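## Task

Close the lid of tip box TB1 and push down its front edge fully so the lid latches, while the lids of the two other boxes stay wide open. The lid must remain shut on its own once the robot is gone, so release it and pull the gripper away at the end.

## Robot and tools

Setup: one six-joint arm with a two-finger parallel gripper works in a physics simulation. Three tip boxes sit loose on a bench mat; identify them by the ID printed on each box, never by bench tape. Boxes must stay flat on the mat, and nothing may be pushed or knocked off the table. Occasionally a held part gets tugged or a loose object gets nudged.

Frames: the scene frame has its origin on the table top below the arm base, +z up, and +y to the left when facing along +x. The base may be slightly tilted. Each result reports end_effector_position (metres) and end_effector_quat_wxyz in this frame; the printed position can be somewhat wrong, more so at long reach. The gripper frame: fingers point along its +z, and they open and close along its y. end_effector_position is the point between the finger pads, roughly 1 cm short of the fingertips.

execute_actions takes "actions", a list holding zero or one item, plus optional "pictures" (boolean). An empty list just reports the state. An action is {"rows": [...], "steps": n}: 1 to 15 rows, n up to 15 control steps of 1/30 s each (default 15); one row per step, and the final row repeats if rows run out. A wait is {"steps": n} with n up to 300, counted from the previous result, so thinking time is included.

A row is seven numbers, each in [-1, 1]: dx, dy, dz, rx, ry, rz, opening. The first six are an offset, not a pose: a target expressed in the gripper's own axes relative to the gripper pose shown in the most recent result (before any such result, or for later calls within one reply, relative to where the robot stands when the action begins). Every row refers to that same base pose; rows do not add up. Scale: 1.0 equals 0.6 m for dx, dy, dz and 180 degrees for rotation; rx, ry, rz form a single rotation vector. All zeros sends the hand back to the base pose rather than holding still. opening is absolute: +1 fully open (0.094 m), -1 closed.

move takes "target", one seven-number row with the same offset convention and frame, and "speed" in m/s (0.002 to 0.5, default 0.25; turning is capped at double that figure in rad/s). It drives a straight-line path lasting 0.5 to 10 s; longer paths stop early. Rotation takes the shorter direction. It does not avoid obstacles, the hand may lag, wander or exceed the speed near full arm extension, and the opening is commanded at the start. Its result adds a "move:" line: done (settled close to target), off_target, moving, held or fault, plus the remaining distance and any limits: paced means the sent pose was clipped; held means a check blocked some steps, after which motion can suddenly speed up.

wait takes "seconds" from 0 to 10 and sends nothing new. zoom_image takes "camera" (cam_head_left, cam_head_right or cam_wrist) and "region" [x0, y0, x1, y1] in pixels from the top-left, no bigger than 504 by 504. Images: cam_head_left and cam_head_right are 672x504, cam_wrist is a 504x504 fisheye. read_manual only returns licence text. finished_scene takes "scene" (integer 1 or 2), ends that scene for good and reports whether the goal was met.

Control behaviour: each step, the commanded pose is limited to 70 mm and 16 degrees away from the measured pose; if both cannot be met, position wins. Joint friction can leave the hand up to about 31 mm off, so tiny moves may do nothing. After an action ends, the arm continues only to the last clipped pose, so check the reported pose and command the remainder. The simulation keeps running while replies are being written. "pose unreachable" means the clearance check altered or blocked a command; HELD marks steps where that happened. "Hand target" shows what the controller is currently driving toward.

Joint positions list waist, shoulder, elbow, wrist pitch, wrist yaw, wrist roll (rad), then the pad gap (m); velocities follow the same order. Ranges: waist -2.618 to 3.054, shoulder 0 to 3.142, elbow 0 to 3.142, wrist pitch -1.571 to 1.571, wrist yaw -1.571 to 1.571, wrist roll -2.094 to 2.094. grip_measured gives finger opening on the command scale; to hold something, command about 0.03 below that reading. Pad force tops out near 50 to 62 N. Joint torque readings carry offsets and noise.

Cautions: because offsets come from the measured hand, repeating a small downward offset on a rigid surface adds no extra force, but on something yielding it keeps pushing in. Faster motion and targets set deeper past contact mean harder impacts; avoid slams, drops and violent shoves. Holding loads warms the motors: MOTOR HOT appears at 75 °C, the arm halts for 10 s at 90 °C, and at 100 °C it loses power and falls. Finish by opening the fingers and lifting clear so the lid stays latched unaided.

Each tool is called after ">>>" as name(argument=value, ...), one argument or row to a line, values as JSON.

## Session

>>> execute_actions(
  actions=[],
)

Scene clock: 0.00 s of 8400.00 s.
end_effector_position=(+0.2178, +0.2880, +0.2019) grip_measured=+1.000 end_effector_quat_wxyz=(+0.333, -0.296, +0.838, -0.316)
Joint positions: [ 1.256  1.895  1.352 -1.231  1.021  0.889  0.094]
Joint velocities: [-0.022 -0.007 -0.002 -0.007 -0.037 -0.081  0.   ]
Joint torques (N m, as the arm reports them, + toward a larger angle): no reading
Motor temperatures (°C, as the motors report them): [20 23 26 24 23 20]
Hand target: +0.218, +0.288, +0.202; +0.333, -0.296, +0.838, -0.316

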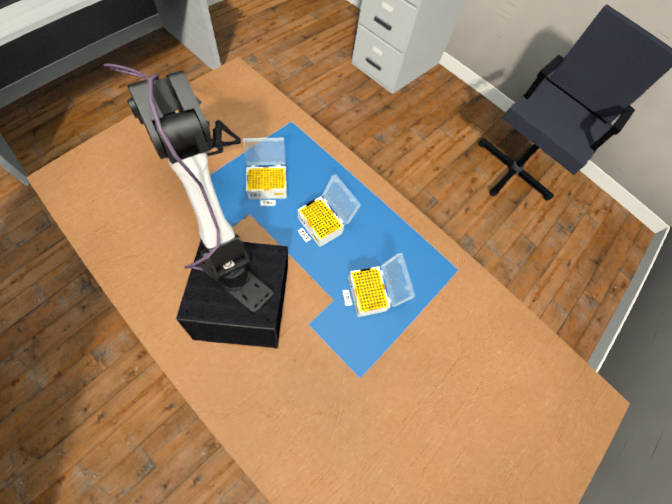

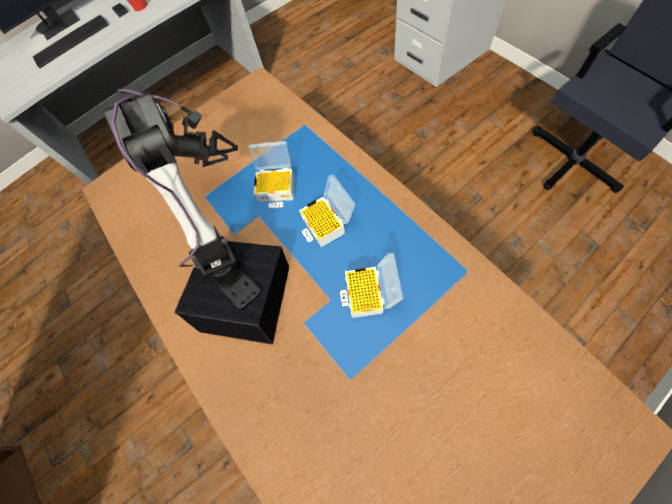

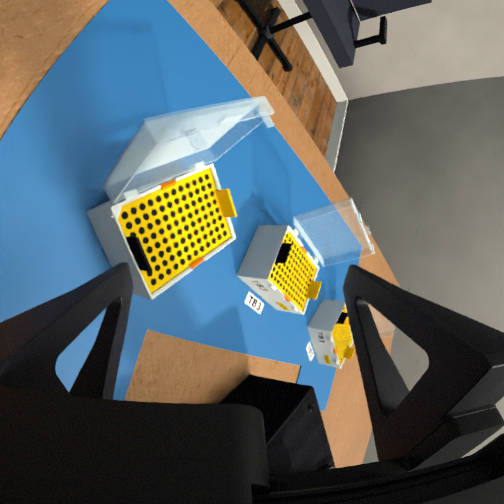

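>>> zoom_image(
  camera="cam_wrist",
  region=[230, 220, 370, 380],
)

>>> zoom_image(
  camera="cam_head_left",
  region=[235, 130, 365, 255],
)

>>> zoom_image(
  camera="cam_head_left",
  region=[330, 245, 425, 325],
)

Region (230, 220, 370, 380) of cam_wrist's 504x504 image, scaled by 3.150, with more detail than that image has; it fills the left 441 columns of this view, and the rest is white.

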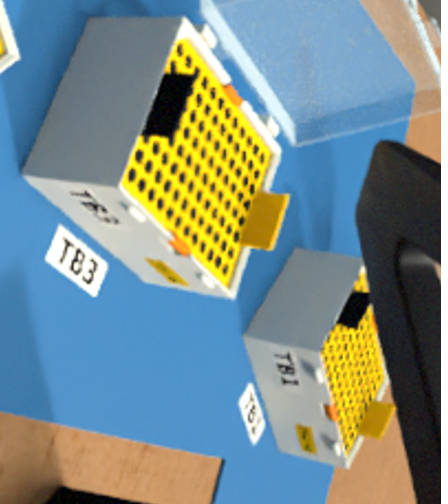

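Region (235, 130, 365, 255) of cam_head_left's 672x504 image, scaled by 3.877, with more detail than that image has; it fills the top 485 rows of this view, and the rest is white.

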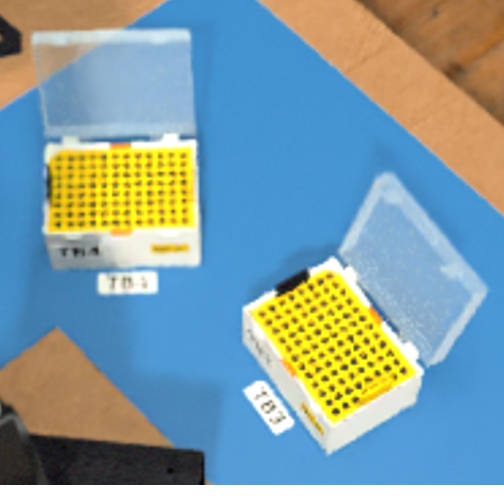

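Region (330, 245, 425, 325) of cam_head_left's 672x504 image, scaled by 5.305, with more detail than that image has; it fills the top 424 rows of this view, and the rest is white.

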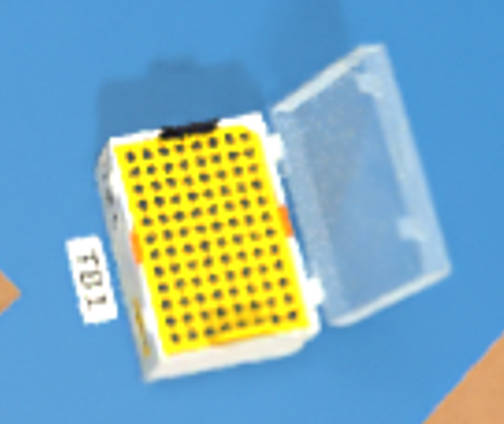

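>>> move(
  target=[0.5715, -0.6435, 0.4331, -0.2903, 0.0930, -0.0953, 1.0],
  speed=0.3,
)

Scene clock: 26.40 s of 8400.00 s.
end_effector_position=(+0.3094, -0.2792, +0.2004) grip_measured=+1.000 end_effector_quat_wxyz=(+0.004, -0.477, +0.879, +0.003)
Joint positions: [-0.954  2.143  1.833 -1.262 -0.18  -1.833  0.094]
Joint velocities: [-0.022 -0.012 -0.002 -0.051  0.007  0.037  0.   ]
Joint torques (N m, as the arm reports them, + toward a larger angle): [-2.38 -9.82  9.07  0.22  0.03 -0.11]
Motor temperatures (°C, as the motors report them): [20 29 28 24 23 20]
Hand target: +0.309, -0.282, +0.196; -0.003, -0.480, +0.877, +0.009
Off the commanded pose: 0.008 m, 1 deg.
After step 90, 20.60 s passed at rest.
move: done; limits=paced

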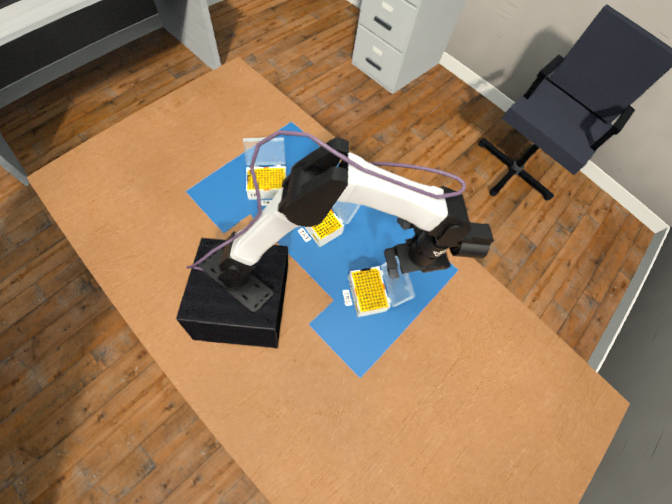

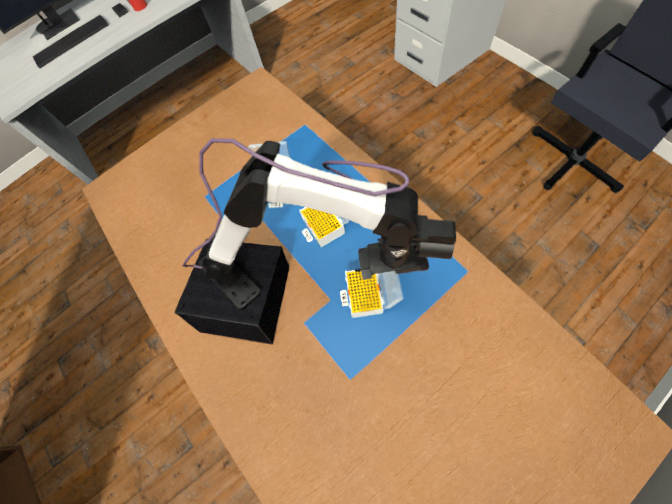

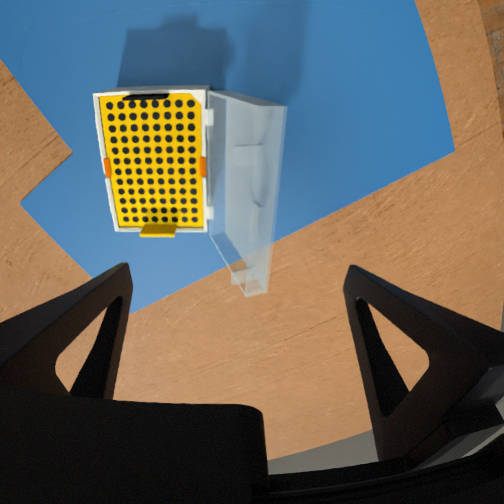

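>>> move(
  target=[0.008, 0, 0.197, 0, 0, 0, 0.5],
  speed=0.14,
)

Scene clock: 32.70 s of 8400.00 s.
end_effector_position=(+0.3121, -0.2897, +0.0940) grip_measured=+0.501 end_effector_quat_wxyz=(+0.008, -0.478, +0.878, -0.011)
Joint positions: [-0.923  2.26   1.588 -0.865 -0.18  -1.797  0.071]
Joint velocities: [-0.007 -0.007 -0.012 -0.022  0.007 -0.007  0.   ]
Joint torques (N m, as the arm reports them, + toward a larger angle): [ -1.69 -11.11   4.96   0.45  -0.05   0.04]
Motor temperatures (°C, as the motors report them): [20 30 29 24 23 20]
Hand target: +0.308, -0.282, +0.082; +0.004, -0.478, +0.879, +0.003
Off the commanded pose: 0.015 m, 2 deg.
After step 90, 1.87 s passed at rest.
move: off_target

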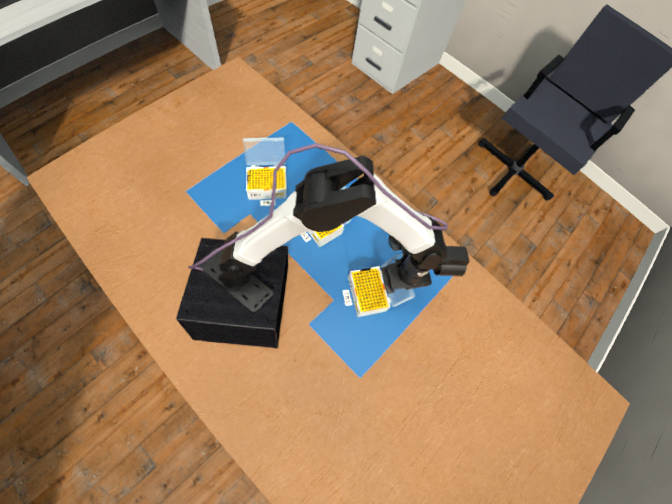

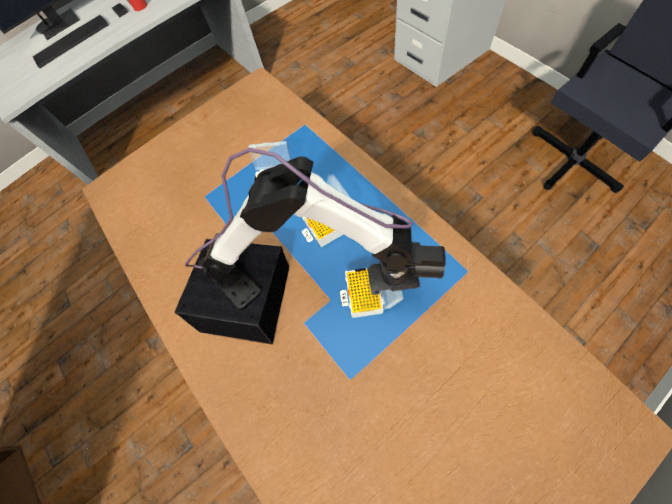

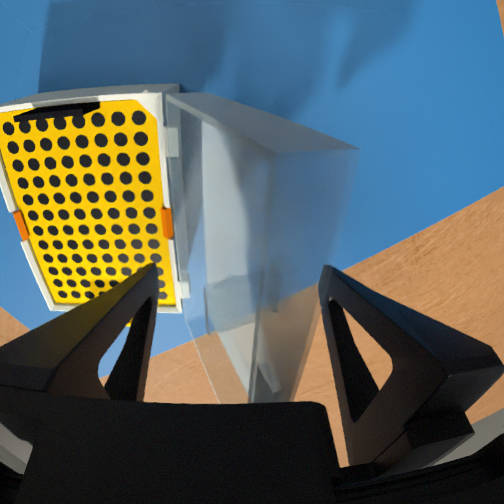

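>>> move(
  target=[0, 0.107, 0.0, -0.009, 0, 0, 0.15],
  speed=0.045,
)

Scene clock: 37.17 s of 8400.00 s.
end_effector_position=(+0.2679, -0.2574, +0.0940) grip_measured=+0.151 end_effector_quat_wxyz=(+0.006, -0.480, +0.877, -0.004)
Joint positions: [-0.948  2.096  1.305 -0.766 -0.18  -1.831  0.054]
Joint velocities: [-0.017  0.007 -0.007  0.007  0.037  0.007  0.   ]
Joint torques (N m, as the arm reports them, + toward a larger angle): [ -2.92 -11.38   3.78   0.43  -0.03  -0.15]
Motor temperatures (°C, as the motors report them): [20 31 29 24 23 20]
Hand target: +0.259, -0.254, +0.092; +0.002, -0.478, +0.879, +0.001
Off the commanded pose: 0.010 m, 1 deg.
move: done

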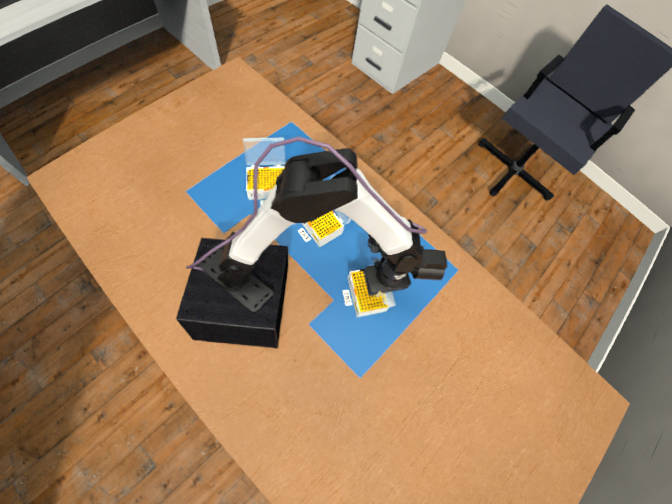

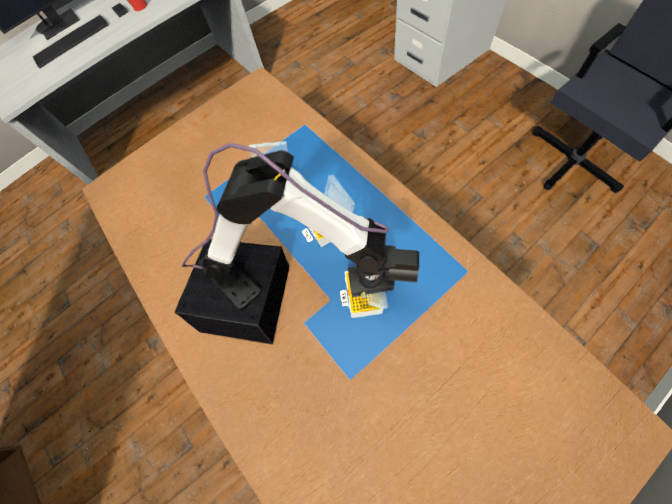

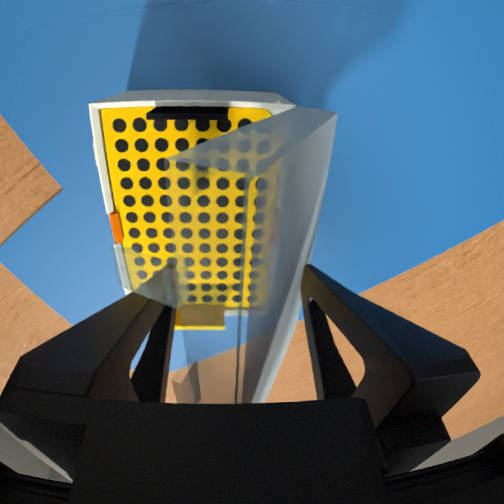

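>>> execute_actions(
  actions=[
    {"rows": [[0,0.016,0,0,0,0,0.15],[0,0.019,0,0,0,0,0.17],[0,0.022,0,0,0,0,0.19],[0,0.025,0,0,0,0,0.22],[0,0.028,0,0,0,0,0.25],[0,0.031,0,0,0,0,0.28],[0,0.034,0,0,0,0,0.31],[0,0.037,0,0,0,0,0.34],[0,0.040,0,0,0,0,0.37],[0,0.043,0,0,0,0,0.40],[0,0.045,0,0,0,0,0.43],[0,0.047,0,0,0,0,0.46],[0,0.048,0,0,0,0,0.49],[0,0.048,0,0,0,0,0.52],[0,0.048,0,0,0,0,0.55]], "steps": 15},
  ],
)

Scene clock: 40.67 s of 8400.00 s.
end_effector_position=(+0.2489, -0.2424, +0.0941) grip_measured=+0.535 end_effector_quat_wxyz=(+0.005, -0.480, +0.877, -0.001)
Joint positions: [-0.96   2.027  1.193 -0.732 -0.18  -1.844  0.072]
Joint velocities: [-0.017 -0.022 -0.042 -0.022 -0.081 -0.022  0.025]
Joint torques (N m, as the arm reports them, + toward a larger angle): [ -2.56 -10.67   4.12   0.53  -0.07  -0.1 ]
Motor temperatures (°C, as the motors report them): [20 32 29 24 23 20]
Hand target: +0.244, -0.242, +0.093; +0.006, -0.480, +0.877, -0.004
Off the commanded pose: 0.005 m, 0 deg.
Steps of this call (steps 1 to 90: nothing new was sent; steps 91 to 105: all 15 steps of this action). Readings (end_effector_position):
91: (+0.2680, -0.2574, +0.0941)
92: (+0.2674, -0.2567, +0.0942)
94: (+0.2650, -0.2540, +0.0948)
98: (+0.2590, -0.2480, +0.0950)
105: the state above

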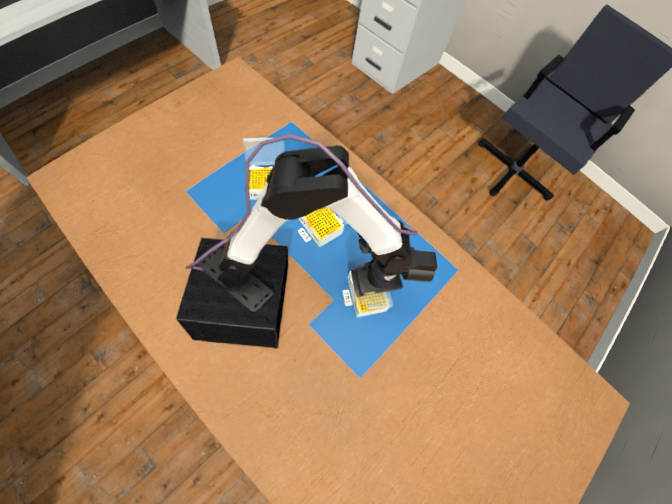

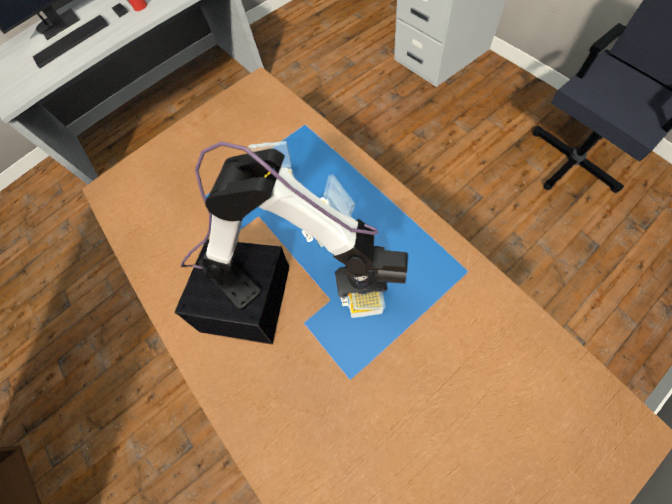

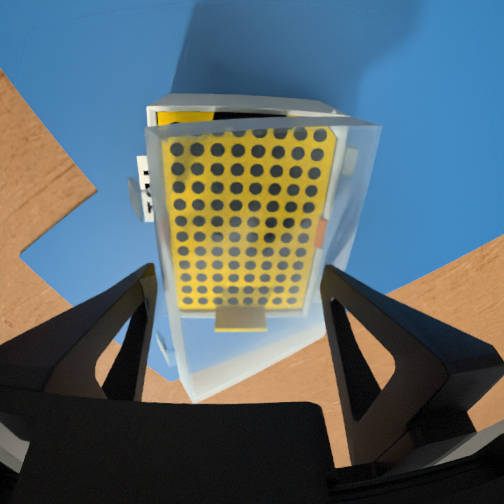

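>>> execute_actions(
  actions=[
    {"rows": [[0,0,0,0,0,0,0.57],[0,0,0,0,0,0,0.60],[0,0,0,0,0,0,0.63],[0,0,0,0,0,0,0.66],[0,0,0,0,0,0,0.69],[0,0,0,0,0,0,0.72],[0,0,0,0,0,0,0.75],[0,0,0,0,0,0,0.78],[0,0,0,0,0,0,0.81],[0,0,0,0,0,0,0.84],[0,0,0,0,0,0,0.87],[0,0,0,0,0,0,0.90],[0,0,0,0,0,0,0.93],[0,0,0,0,0,0,0.96],[0,0,0,0,0,0,1.0]], "steps": 15},
  ],
)

Scene clock: 42.47 s of 8400.00 s.
end_effector_position=(+0.2487, -0.2424, +0.0941) grip_measured=+0.988 end_effector_quat_wxyz=(+0.005, -0.481, +0.877, -0.001)
Joint positions: [-0.96   2.026  1.191 -0.73  -0.18  -1.846  0.093]
Joint velocities: [ 0.002 -0.012 -0.002 -0.051  0.007  0.022  0.041]
Joint torques (N m, as the arm reports them, + toward a larger angle): [-2.06 -9.69  6.3   0.34 -0.06 -0.02]
Motor temperatures (°C, as the motors report them): [20 32 29 24 23 20]
Hand target: +0.249, -0.242, +0.094; +0.005, -0.480, +0.877, -0.001
Off the commanded pose: 0.000 m, 0 deg.
Steps of this call (steps 1 to 39: nothing new was sent; steps 40 to 54: all 15 steps of this action). Readings (end_effector_position):
40: (+0.2487, -0.2424, +0.0941)
41: (+0.2487, -0.2424, +0.0941)
43: (+0.2487, -0.2424, +0.0941)
47: (+0.2487, -0.2424, +0.0941)
54: the state above

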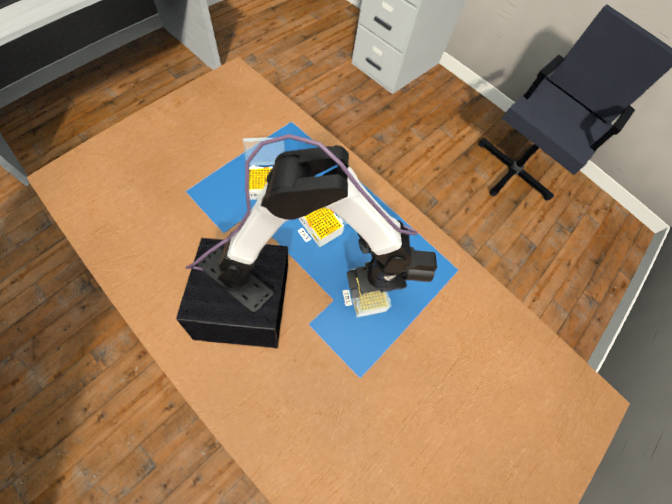

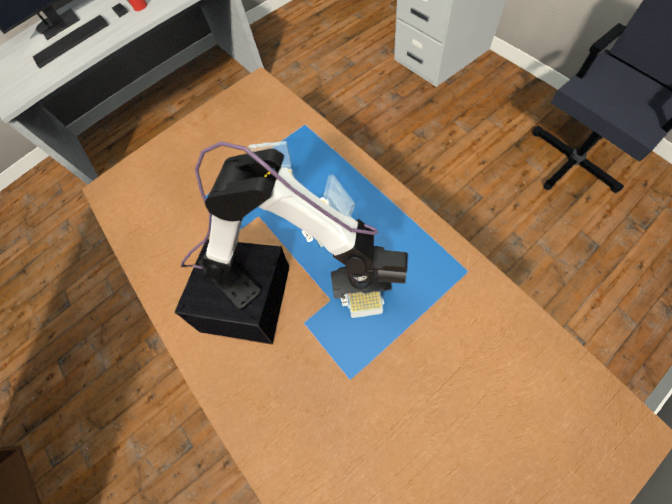

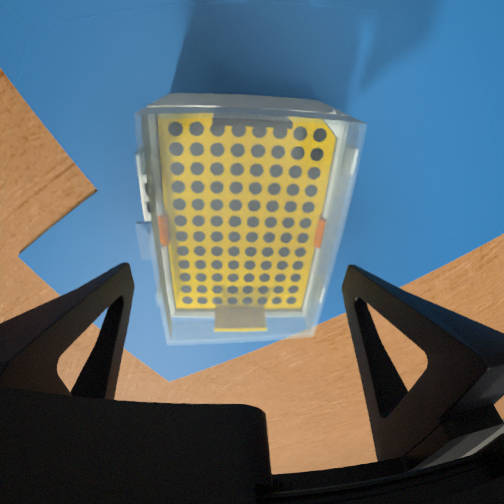

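>>> execute_actions(
  actions=[
    {"rows": [[0,0,-0.015,0,0,0,1],[0,0.004,-0.025,0,0,0,1],[0,0.009,-0.032,0,0,0,1],[0,0.014,-0.035,0,0,0,0.9],[0,0.02,-0.035,0,0,0,0.7],[0,0.026,-0.035,0,0,0,0.5],[0,0.032,-0.035,0,0,0,0.3],[0,0.038,-0.035,0,0,0,0.1],[0,0.044,-0.035,0,0,0,-0.1],[0,0.05,-0.035,0,0,0,-0.3],[0,0.055,-0.035,0,0,0,-0.5],[0,0.059,-0.035,0,0,0,-0.7],[0,0.062,-0.035,0,0,0,-0.9],[0,0.063,-0.035,0,0,0,-1],[0,0.063,-0.035,0,0,0,-1]], "steps": 15},
  ],
)

Scene clock: 46.20 s of 8400.00 s.
end_effector_position=(+0.2252, -0.2268, +0.1164) grip_measured=-0.976 end_effector_quat_wxyz=(+0.006, -0.480, +0.877, -0.006)
Joint positions: [-0.994  1.888  1.086 -0.76  -0.18  -1.876  0.001]
Joint velocities: [-0.051 -0.027 -0.198 -0.007 -0.022 -0.125 -0.027]
Joint torques (N m, as the arm reports them, + toward a larger angle): [-2.39 -9.62  4.7   0.44 -0.05 -0.08]
Motor temperatures (°C, as the motors report them): [20 32 29 24 23 20]
Hand target: +0.217, -0.222, +0.115; +0.005, -0.481, +0.877, -0.001
Off the commanded pose: 0.010 m, 1 deg.
Steps of this call (steps 1 to 90: nothing new was sent; then 0.23 s passed at rest; steps 91 to 105: all 15 steps of this action). Readings (end_effector_position):
91: (+0.2484, -0.2421, +0.0941)
92: (+0.2480, -0.2414, +0.0950)
94: (+0.2474, -0.2397, +0.1004)
98: (+0.2474, -0.2414, +0.1171)
105: the state above

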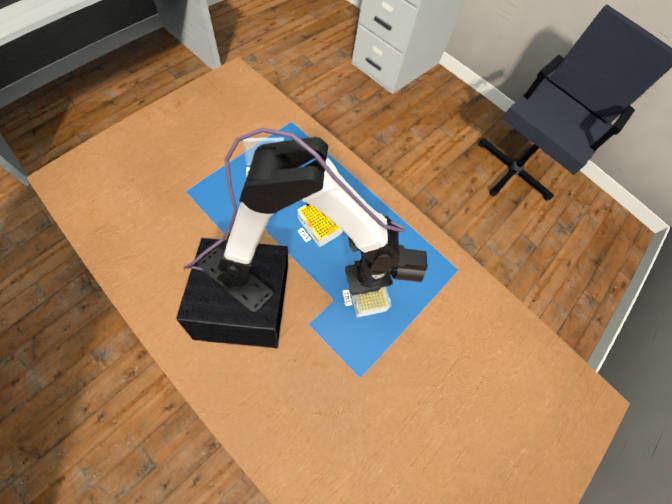

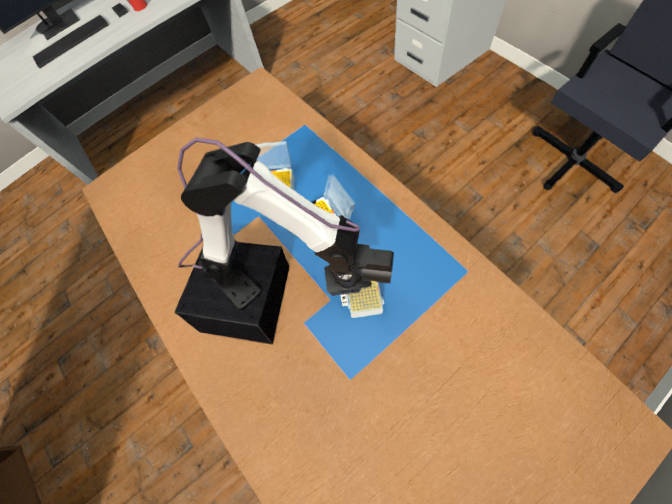

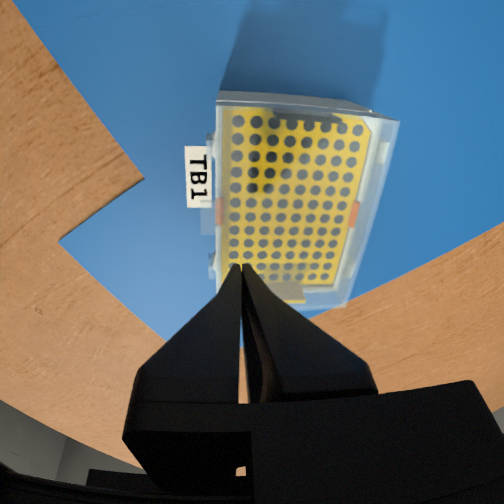

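>>> move(
  target=[0, 0.03, 0.11, -0.004, 0, 0, -1],
  speed=0.035,
)

Scene clock: 49.97 s of 8400.00 s.
end_effector_position=(+0.2201, -0.2285, +0.0802) grip_measured=-0.989 end_effector_quat_wxyz=(+0.008, -0.478, +0.878, -0.019)
Joint positions: [-0.99   1.947  0.99  -0.577 -0.18  -1.863  0.001]
Joint velocities: [ 0.012  0.012 -0.002  0.022 -0.022  0.007 -0.001]
Joint torques (N m, as the arm reports them, + toward a larger angle): [-0.58 -4.6   1.21  1.21 -0.04  0.01]
Motor temperatures (°C, as the motors report them): [20 32 29 24 23 20]
Hand target: +0.210, -0.216, +0.053; +0.003, -0.480, +0.877, +0.000
Off the commanded pose: 0.033 m, 2 deg.
move: off_target

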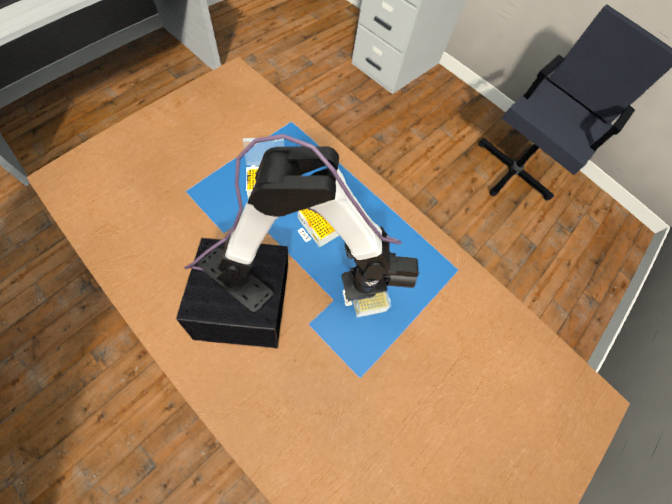

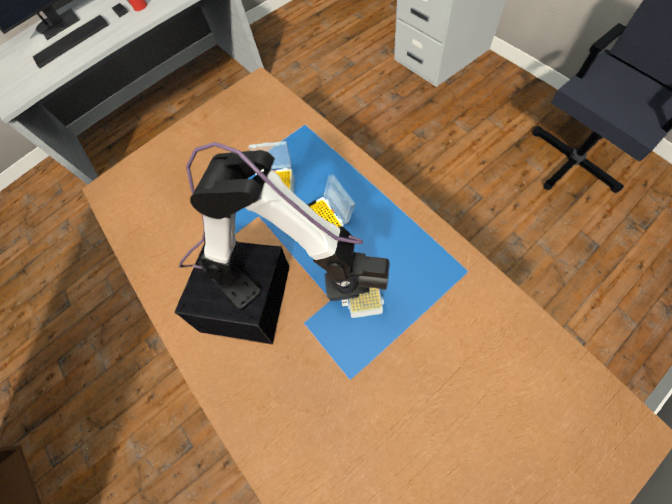

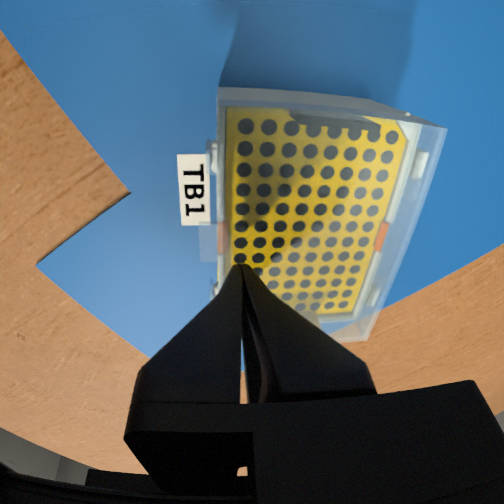

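>>> move(
  target=[0, 0.03, 0.068, -0.012, 0, 0, -1],
  speed=0.04,
)

Scene clock: 52.27 s of 8400.00 s.
end_effector_position=(+0.2207, -0.2292, +0.0796) grip_measured=-0.989 end_effector_quat_wxyz=(+0.010, -0.478, +0.878, -0.024)
Joint positions: [-0.99   1.944  0.981 -0.56  -0.18  -1.862  0.001]
Joint velocities: [-0.002 -0.002  0.002 -0.007  0.007 -0.022  0.   ]
Joint torques (N m, as the arm reports them, + toward a larger angle): [-1.05 -2.76  0.14  1.48  0.04  0.01]
Motor temperatures (°C, as the motors report them): [20 32 29 24 23 20]
Hand target: +0.204, -0.217, +0.044; -0.001, -0.478, +0.878, -0.000
Off the commanded pose: 0.044 m, 3 deg.
move: off_target

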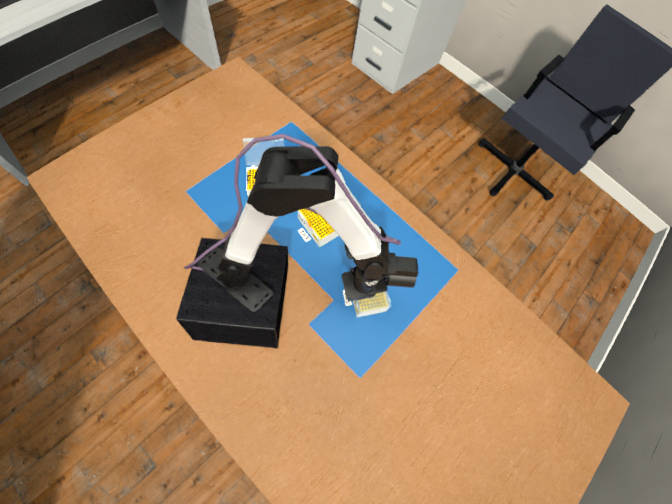

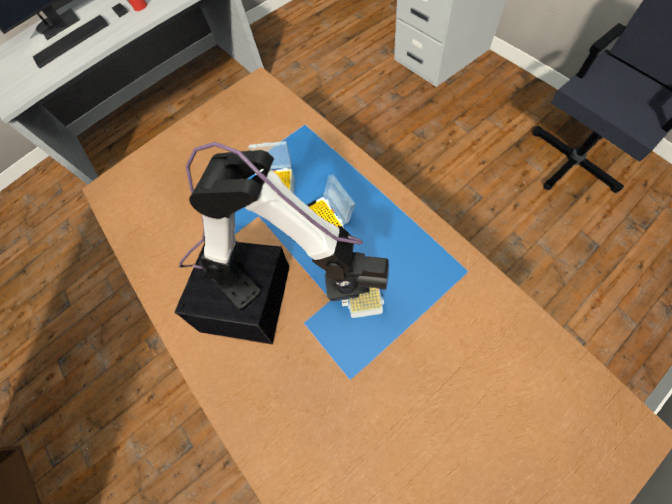

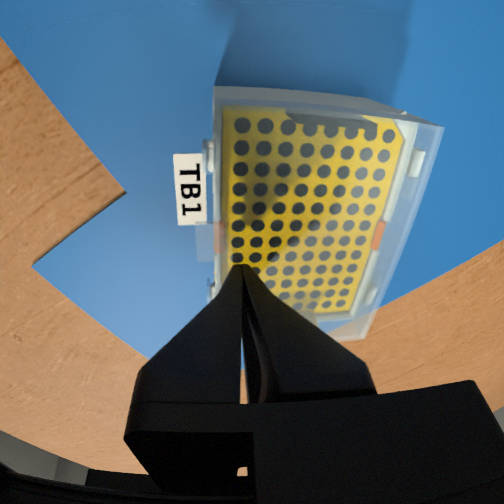

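>>> move(
  target=[-0.07, 0.15, -0.19, 0, 0, 0, -1],
  speed=0.2,
)

Scene clock: 59.50 s of 8400.00 s.
end_effector_position=(+0.1718, -0.1480, +0.1920) grip_measured=-0.989 end_effector_quat_wxyz=(+0.012, -0.482, +0.875, -0.036)
Joint positions: [-1.011  1.353  0.851 -1.    -0.181 -1.889  0.001]
Joint velocities: [ 0.002 -0.007  0.002  0.037 -0.066 -0.022 -0.   ]
Joint torques (N m, as the arm reports them, + toward a larger angle): [-2.   -5.66  4.99  0.41 -0.07 -0.07]
Motor temperatures (°C, as the motors report them): [20 31 28 24 23 20]
Hand target: +0.163, -0.141, +0.188; +0.010, -0.478, +0.878, -0.024
Off the commanded pose: 0.011 m, 1 deg.
After step 90, 2.80 s passed at rest.
move: off_target

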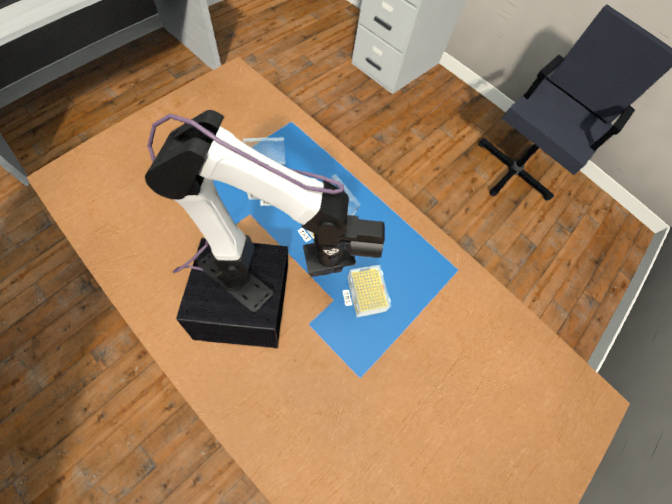

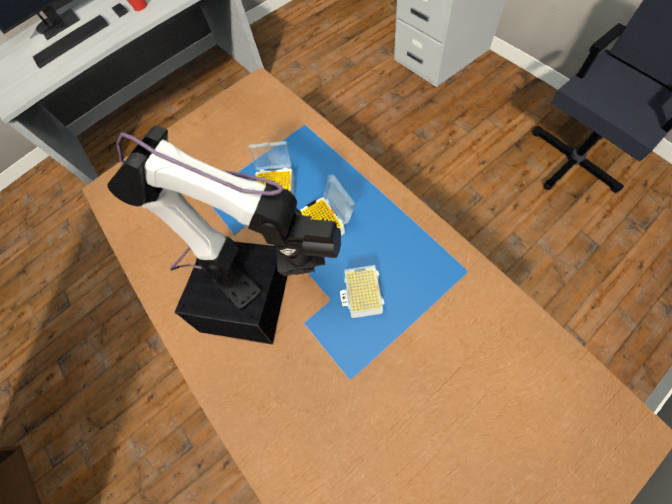

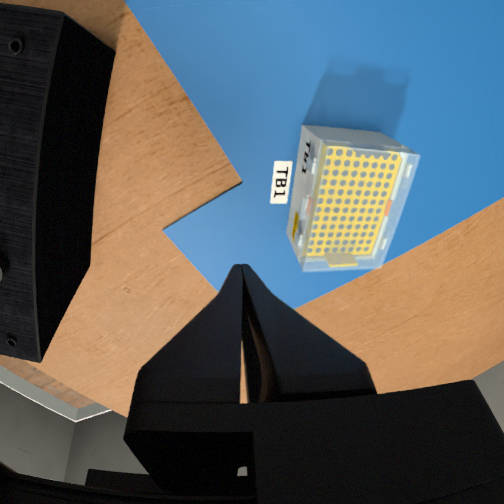

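>>> zoom_image(
  camera="cam_wrist",
  region=[270, 115, 430, 280],
)

>>> zoom_image(
  camera="cam_wrist",
  region=[280, 120, 350, 275],
)

Region (270, 115, 430, 280) of cam_wrist's 504x504 image, scaled by 3.055, with more detail than that image has; it fills the left 489 columns of this view, and the rest is white.

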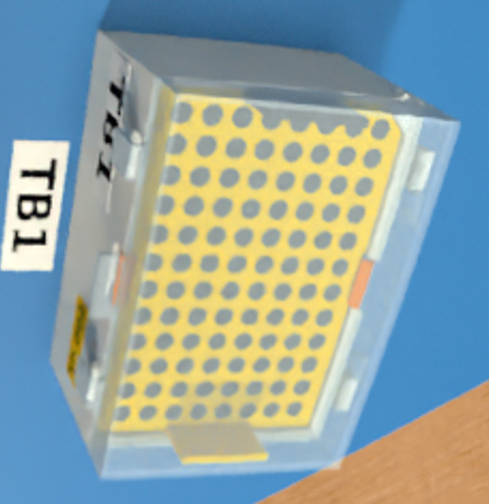

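Region (280, 120, 350, 275) of cam_wrist's 504x504 image, scaled by 3.252, with more detail than that image has; it fills the left 228 columns of this view, and the rest is white.

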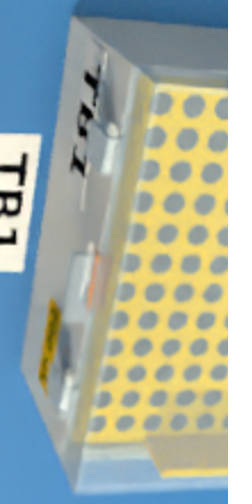

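>>> finished_scene(
  scene=2,
)

The scene is finished: the task was done.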